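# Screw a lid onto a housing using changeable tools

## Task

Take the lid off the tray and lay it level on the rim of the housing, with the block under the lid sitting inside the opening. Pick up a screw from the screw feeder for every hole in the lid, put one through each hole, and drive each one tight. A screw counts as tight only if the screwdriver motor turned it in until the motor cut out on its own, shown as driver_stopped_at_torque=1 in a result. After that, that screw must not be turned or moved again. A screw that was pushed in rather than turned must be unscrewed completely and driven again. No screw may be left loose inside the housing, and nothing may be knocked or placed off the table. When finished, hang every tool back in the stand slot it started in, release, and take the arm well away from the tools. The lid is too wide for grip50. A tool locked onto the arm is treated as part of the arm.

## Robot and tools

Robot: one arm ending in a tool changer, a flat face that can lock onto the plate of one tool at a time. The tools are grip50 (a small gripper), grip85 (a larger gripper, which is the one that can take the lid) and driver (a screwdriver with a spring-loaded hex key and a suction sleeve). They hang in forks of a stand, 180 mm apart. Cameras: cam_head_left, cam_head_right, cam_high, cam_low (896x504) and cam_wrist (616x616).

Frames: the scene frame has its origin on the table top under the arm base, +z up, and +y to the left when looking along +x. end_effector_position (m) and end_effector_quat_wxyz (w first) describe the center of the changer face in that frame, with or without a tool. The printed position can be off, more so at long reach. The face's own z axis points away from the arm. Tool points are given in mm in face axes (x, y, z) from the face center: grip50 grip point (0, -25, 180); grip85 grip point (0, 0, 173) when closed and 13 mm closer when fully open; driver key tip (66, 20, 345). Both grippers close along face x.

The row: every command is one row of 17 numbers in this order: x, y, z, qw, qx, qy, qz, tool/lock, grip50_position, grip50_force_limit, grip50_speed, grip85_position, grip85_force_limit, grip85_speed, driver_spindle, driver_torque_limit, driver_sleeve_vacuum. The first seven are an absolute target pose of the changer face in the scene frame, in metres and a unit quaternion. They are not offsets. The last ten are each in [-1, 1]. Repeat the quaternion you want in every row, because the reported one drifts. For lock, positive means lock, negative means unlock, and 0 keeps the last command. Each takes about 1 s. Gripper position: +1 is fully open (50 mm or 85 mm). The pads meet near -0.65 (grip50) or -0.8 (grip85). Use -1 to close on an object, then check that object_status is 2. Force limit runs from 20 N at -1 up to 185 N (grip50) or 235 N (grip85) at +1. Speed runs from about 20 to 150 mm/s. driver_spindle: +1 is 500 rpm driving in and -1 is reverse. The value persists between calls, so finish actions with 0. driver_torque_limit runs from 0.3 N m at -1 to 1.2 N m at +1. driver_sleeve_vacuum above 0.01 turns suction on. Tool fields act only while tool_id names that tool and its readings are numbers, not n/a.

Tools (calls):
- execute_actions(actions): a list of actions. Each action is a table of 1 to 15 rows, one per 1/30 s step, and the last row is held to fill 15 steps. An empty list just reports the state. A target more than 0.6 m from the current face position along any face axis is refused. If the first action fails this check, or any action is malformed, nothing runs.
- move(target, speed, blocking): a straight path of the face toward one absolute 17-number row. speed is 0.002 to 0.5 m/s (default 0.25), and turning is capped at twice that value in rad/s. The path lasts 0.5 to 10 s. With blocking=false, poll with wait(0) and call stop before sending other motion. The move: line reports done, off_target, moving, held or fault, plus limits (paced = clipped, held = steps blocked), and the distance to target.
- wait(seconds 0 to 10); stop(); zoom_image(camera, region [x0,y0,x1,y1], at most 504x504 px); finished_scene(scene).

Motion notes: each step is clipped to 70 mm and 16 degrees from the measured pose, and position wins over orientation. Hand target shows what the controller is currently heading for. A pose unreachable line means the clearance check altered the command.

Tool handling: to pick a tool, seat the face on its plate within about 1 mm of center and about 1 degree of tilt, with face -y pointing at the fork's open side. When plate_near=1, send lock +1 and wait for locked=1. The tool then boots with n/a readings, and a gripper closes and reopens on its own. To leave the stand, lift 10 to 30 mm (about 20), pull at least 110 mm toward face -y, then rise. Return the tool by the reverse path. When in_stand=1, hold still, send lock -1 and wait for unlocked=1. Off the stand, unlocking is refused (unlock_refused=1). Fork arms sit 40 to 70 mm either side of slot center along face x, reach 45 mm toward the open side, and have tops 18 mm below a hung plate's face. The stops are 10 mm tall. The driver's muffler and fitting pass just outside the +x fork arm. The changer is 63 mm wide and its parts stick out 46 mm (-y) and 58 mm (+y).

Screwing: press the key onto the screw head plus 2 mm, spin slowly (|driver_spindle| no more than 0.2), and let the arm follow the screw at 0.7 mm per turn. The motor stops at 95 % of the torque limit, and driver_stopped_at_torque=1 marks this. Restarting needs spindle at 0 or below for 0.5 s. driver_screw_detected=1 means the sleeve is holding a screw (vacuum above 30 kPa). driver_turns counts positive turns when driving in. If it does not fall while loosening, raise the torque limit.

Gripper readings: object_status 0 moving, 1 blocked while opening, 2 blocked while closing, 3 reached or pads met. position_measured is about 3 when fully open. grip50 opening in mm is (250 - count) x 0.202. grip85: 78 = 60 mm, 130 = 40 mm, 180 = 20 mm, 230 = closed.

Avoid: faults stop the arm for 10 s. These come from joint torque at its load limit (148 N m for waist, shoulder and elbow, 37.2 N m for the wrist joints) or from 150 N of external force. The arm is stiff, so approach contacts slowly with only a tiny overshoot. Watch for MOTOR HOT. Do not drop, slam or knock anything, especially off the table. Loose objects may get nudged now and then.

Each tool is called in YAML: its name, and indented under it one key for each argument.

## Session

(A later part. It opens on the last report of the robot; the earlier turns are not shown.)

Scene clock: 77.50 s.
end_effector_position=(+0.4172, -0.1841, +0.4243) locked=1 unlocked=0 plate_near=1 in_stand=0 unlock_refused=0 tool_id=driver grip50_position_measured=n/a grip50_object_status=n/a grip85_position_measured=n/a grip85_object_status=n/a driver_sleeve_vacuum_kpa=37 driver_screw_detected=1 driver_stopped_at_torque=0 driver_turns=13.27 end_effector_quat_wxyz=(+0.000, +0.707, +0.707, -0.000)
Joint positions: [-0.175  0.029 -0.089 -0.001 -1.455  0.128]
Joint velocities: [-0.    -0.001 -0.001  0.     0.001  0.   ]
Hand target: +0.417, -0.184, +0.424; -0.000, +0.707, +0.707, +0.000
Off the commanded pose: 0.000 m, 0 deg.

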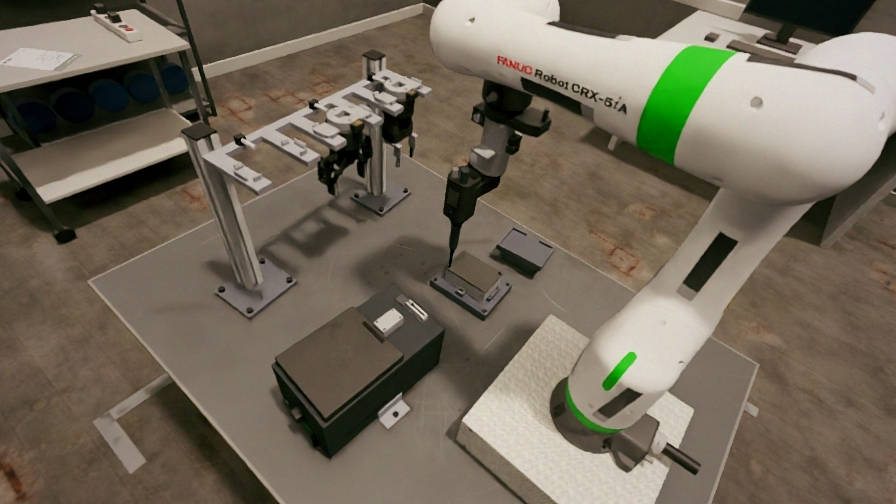

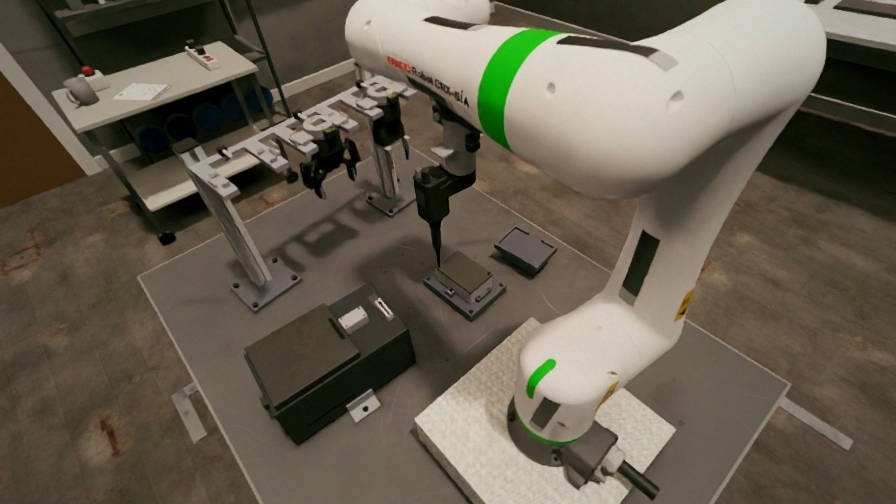

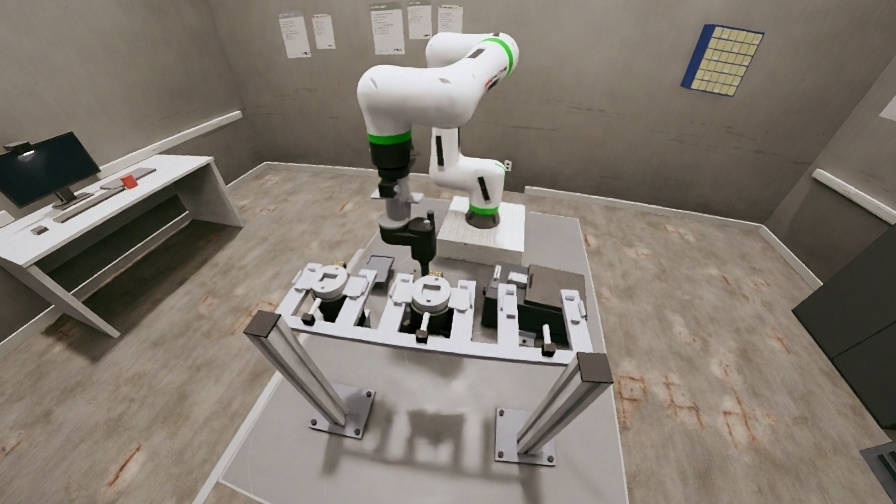

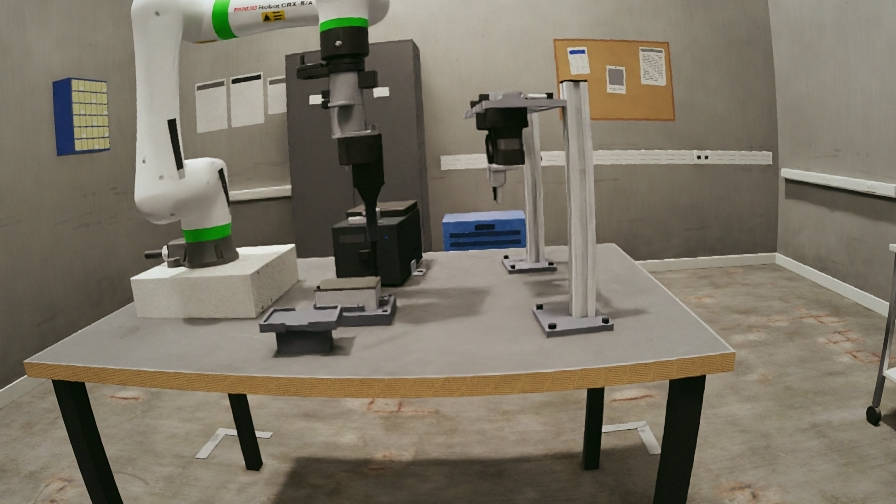

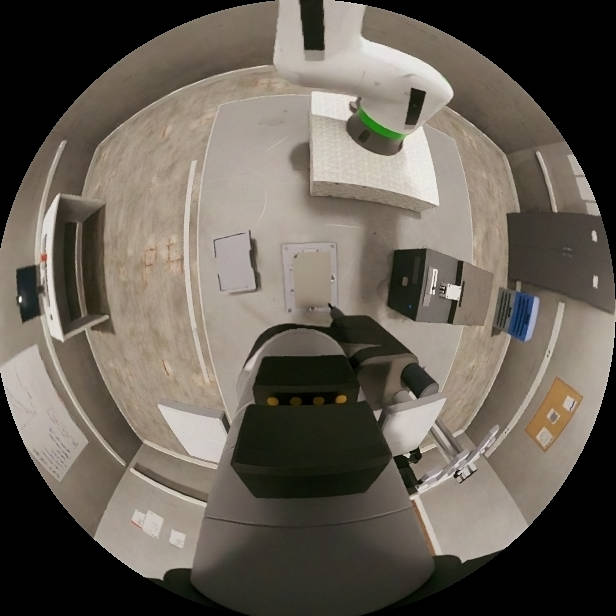

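execute_actions:
  actions:
    - [[0.4168,-0.1841,0.4243,0,0.7071,0.7071,0,0,0,0,0,0,0,0,0,0,1]]

Scene clock: 78.13 s.
end_effector_position=(+0.4168, -0.1840, +0.4243) locked=1 unlocked=0 plate_near=1 in_stand=0 unlock_refused=0 tool_id=driver grip50_position_measured=n/a grip50_object_status=n/a grip85_position_measured=n/a grip85_object_status=n/a driver_sleeve_vacuum_kpa=32 driver_screw_detected=1 driver_stopped_at_torque=0 driver_turns=13.27 end_effector_quat_wxyz=(-0.000, +0.707, +0.707, +0.000)
Joint positions: [-0.175  0.028 -0.09  -0.001 -1.455  0.128]
Joint velocities: [-0.001 -0.     0.    -0.    -0.     0.   ]
Hand target: +0.417, -0.184, +0.424; -0.000, +0.707, +0.707, -0.000
Off the commanded pose: 0.000 m, 0 deg.

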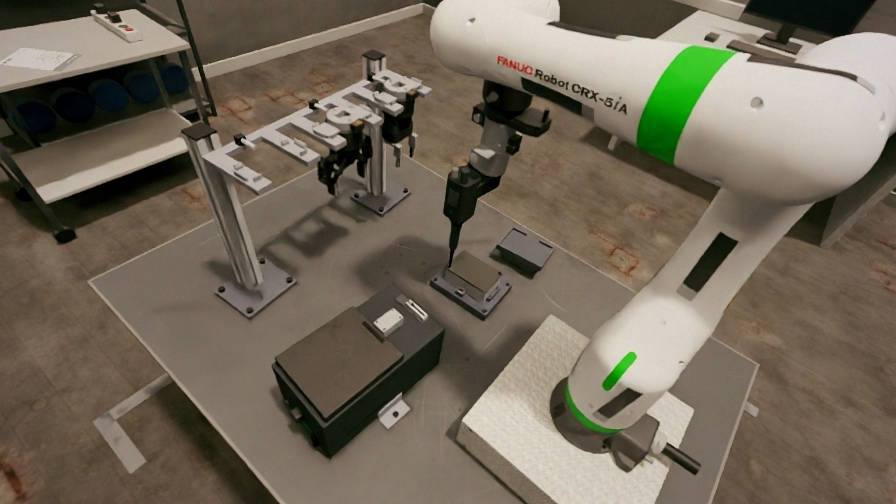

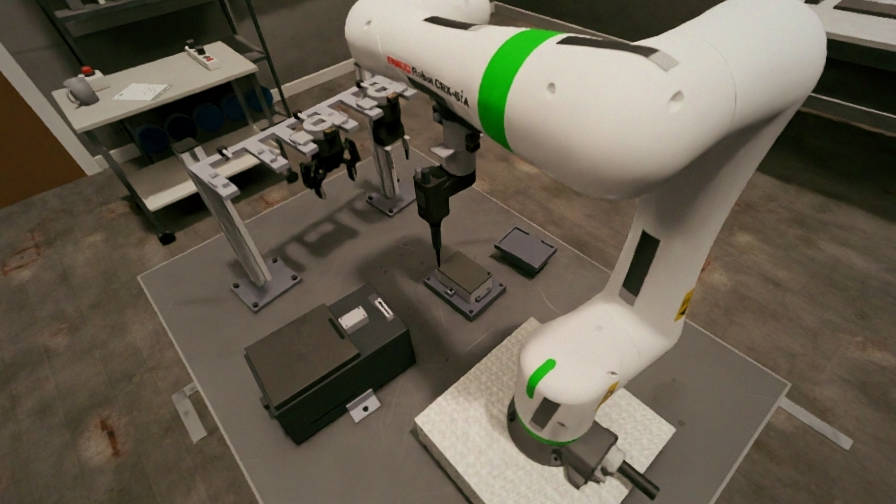

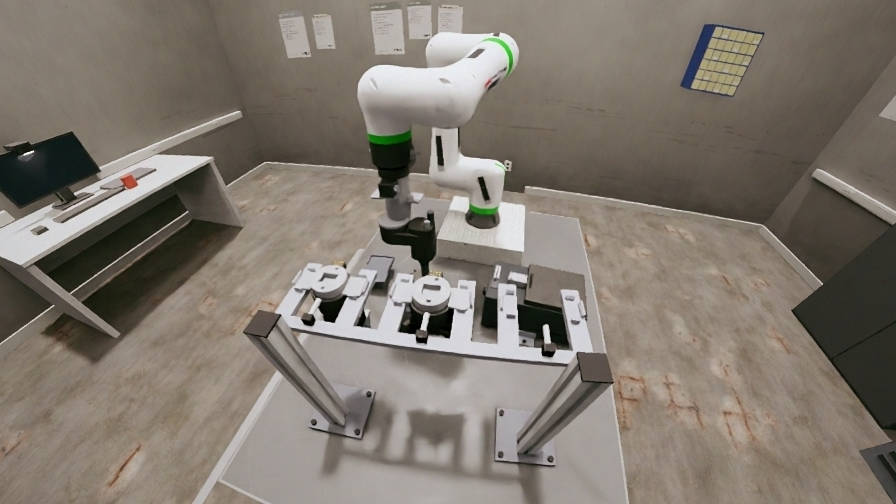

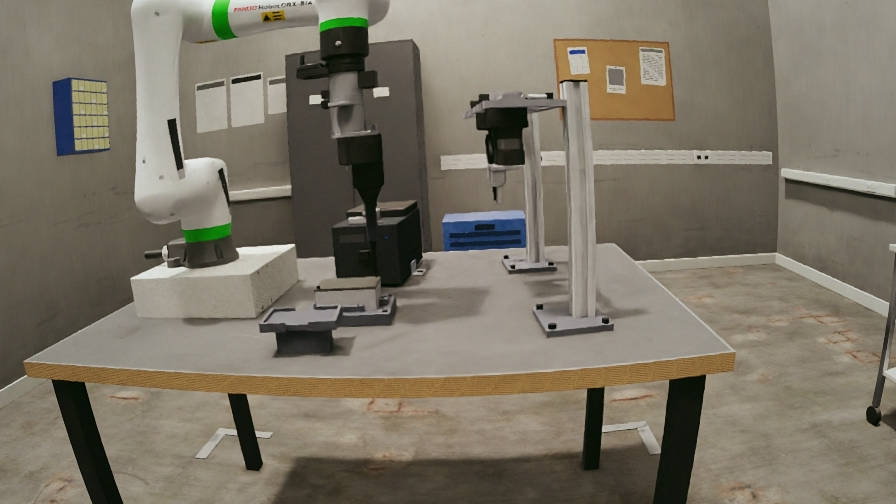

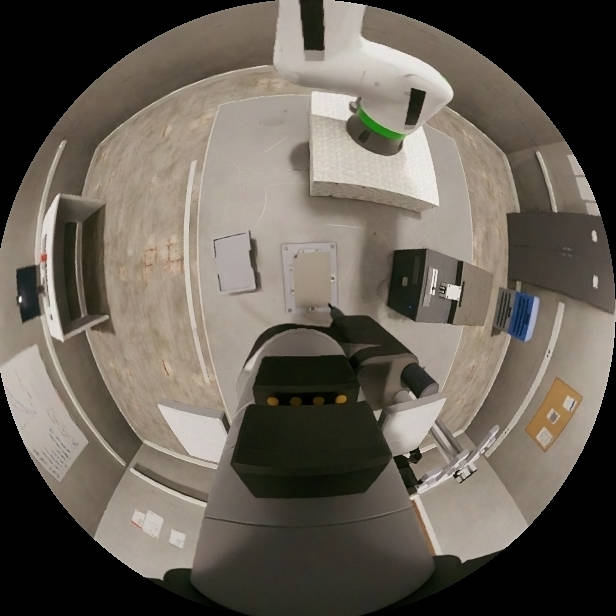

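Worse; go the other way.

execute_actions:
  actions:
    - [[0.4176,-0.1845,0.4246,0,0.7071,0.7071,0,0,0,0,0,0,0,0,0,0,1]]

zoom_image:
  camera: "cam_head_left"
  region: [425,245,470,285]

Scene clock: 78.90 s.
end_effector_position=(+0.4176, -0.1845, +0.4246) locked=1 unlocked=0 plate_near=1 in_stand=0 unlock_refused=0 tool_id=driver grip50_position_measured=n/a grip50_object_status=n/a grip85_position_measured=n/a grip85_object_status=n/a driver_sleeve_vacuum_kpa=39 driver_screw_detected=1 driver_stopped_at_torque=0 driver_turns=13.27 end_effector_quat_wxyz=(+0.000, +0.707, +0.707, +0.000)
Joint positions: [-0.176  0.03  -0.087 -0.001 -1.456  0.129]
Joint velocities: [-0.001  0.    -0.     0.     0.     0.001]
Hand target: +0.418, -0.184, +0.425; -0.000, +0.707, +0.707, -0.000
Off the commanded pose: 0.000 m, 0 deg.

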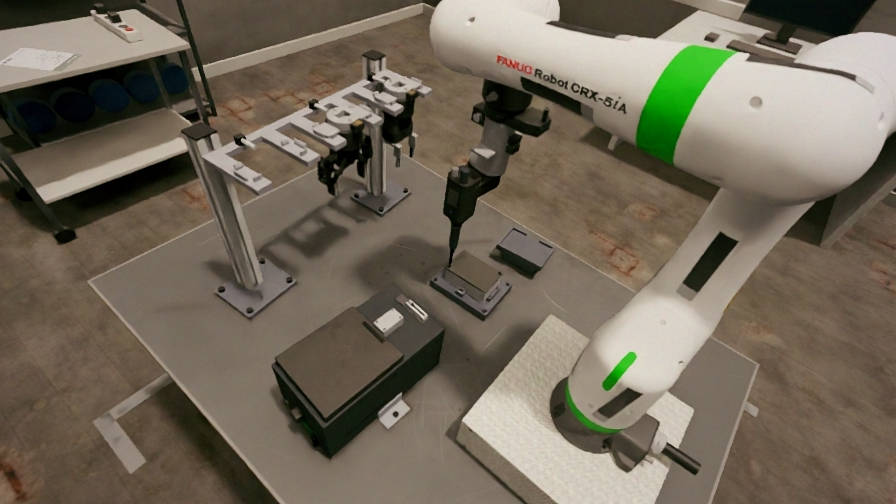

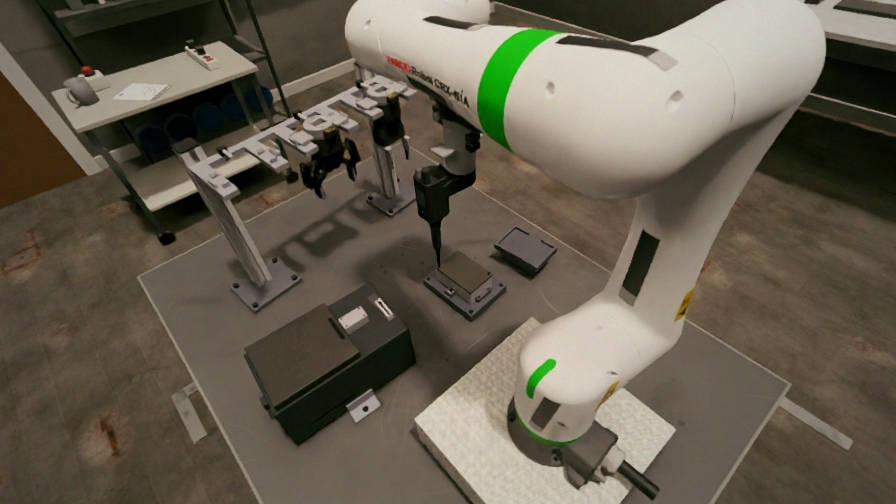

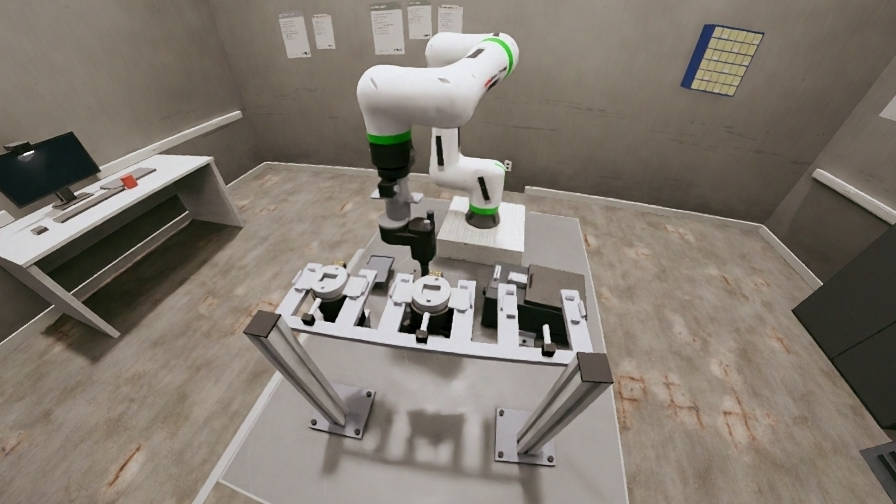

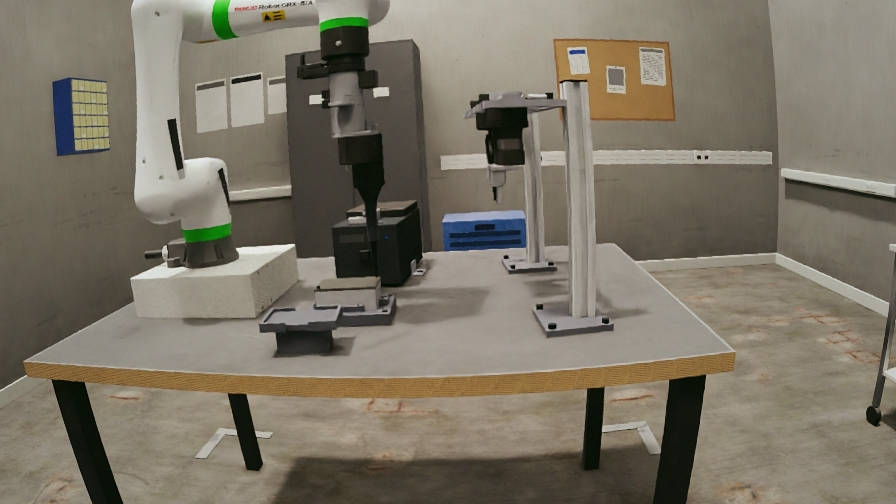

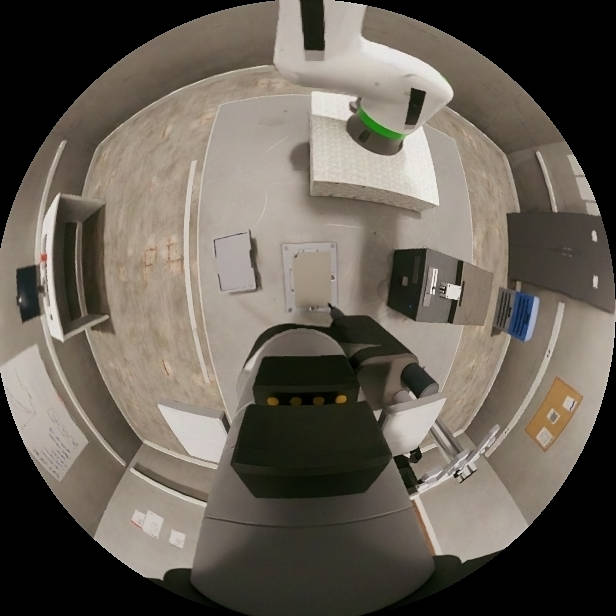

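Region (425, 245, 470, 285) of cam_head_left's 896x504 image, scaled by 11.200, with more detail than that image has.

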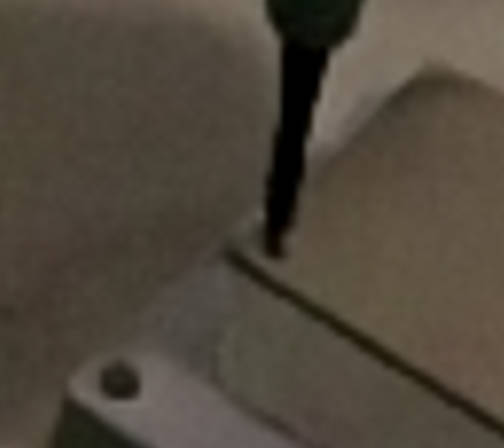

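move:
  target: [0.4176,-0.1845,0.415,0,0.7071,0.7071,0,0,0,0,0,0,0,0,0.32,0,1]
  speed: 0.002

Scene clock: 84.03 s.
end_effector_position=(+0.4176, -0.1845, +0.4150) locked=1 unlocked=0 plate_near=1 in_stand=0 unlock_refused=0 tool_id=driver grip50_position_measured=n/a grip50_object_status=n/a grip85_position_measured=n/a grip85_object_status=n/a driver_sleeve_vacuum_kpa=40 driver_screw_detected=1 driver_stopped_at_torque=1 driver_turns=26.17 end_effector_quat_wxyz=(-0.000, +0.707, +0.707, +0.000)
Joint positions: [-0.176  0.033 -0.107 -0.001 -1.434  0.129]
Joint velocities: [-0.     0.    -0.001  0.     0.    -0.   ]
Hand target: +0.418, -0.184, +0.415; -0.000, +0.707, +0.707, +0.000
Off the commanded pose: 0.000 m, 0 deg.
move: done

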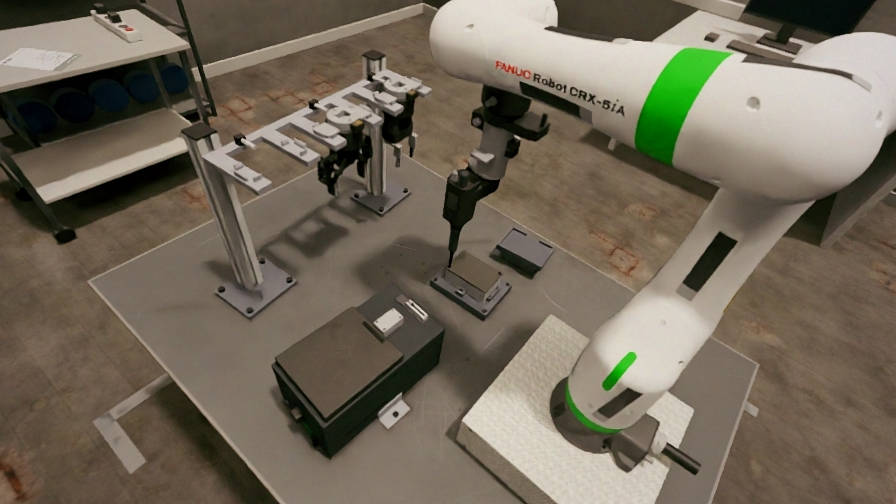

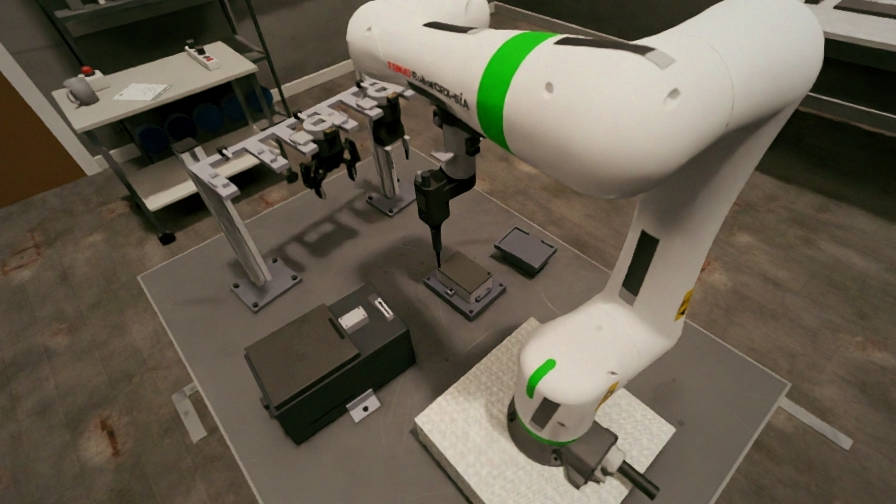

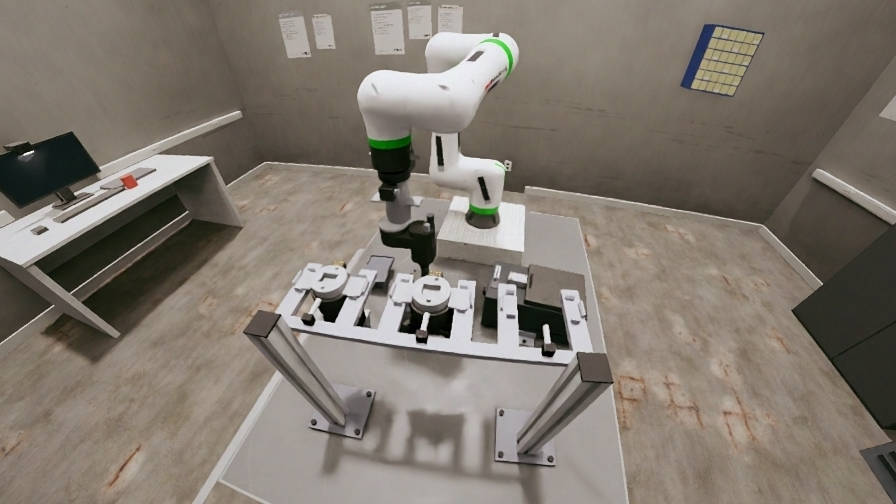

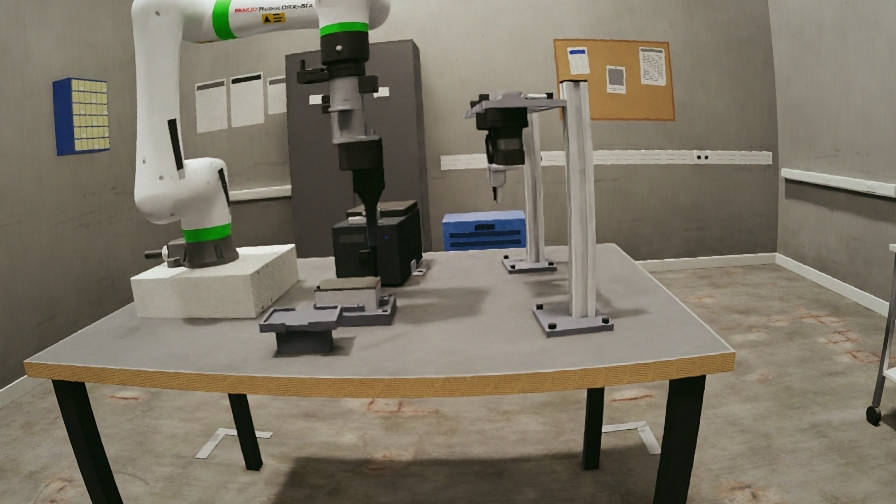

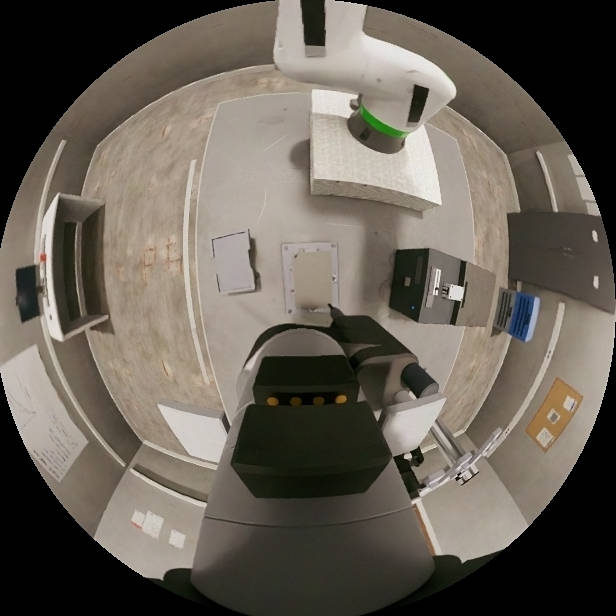

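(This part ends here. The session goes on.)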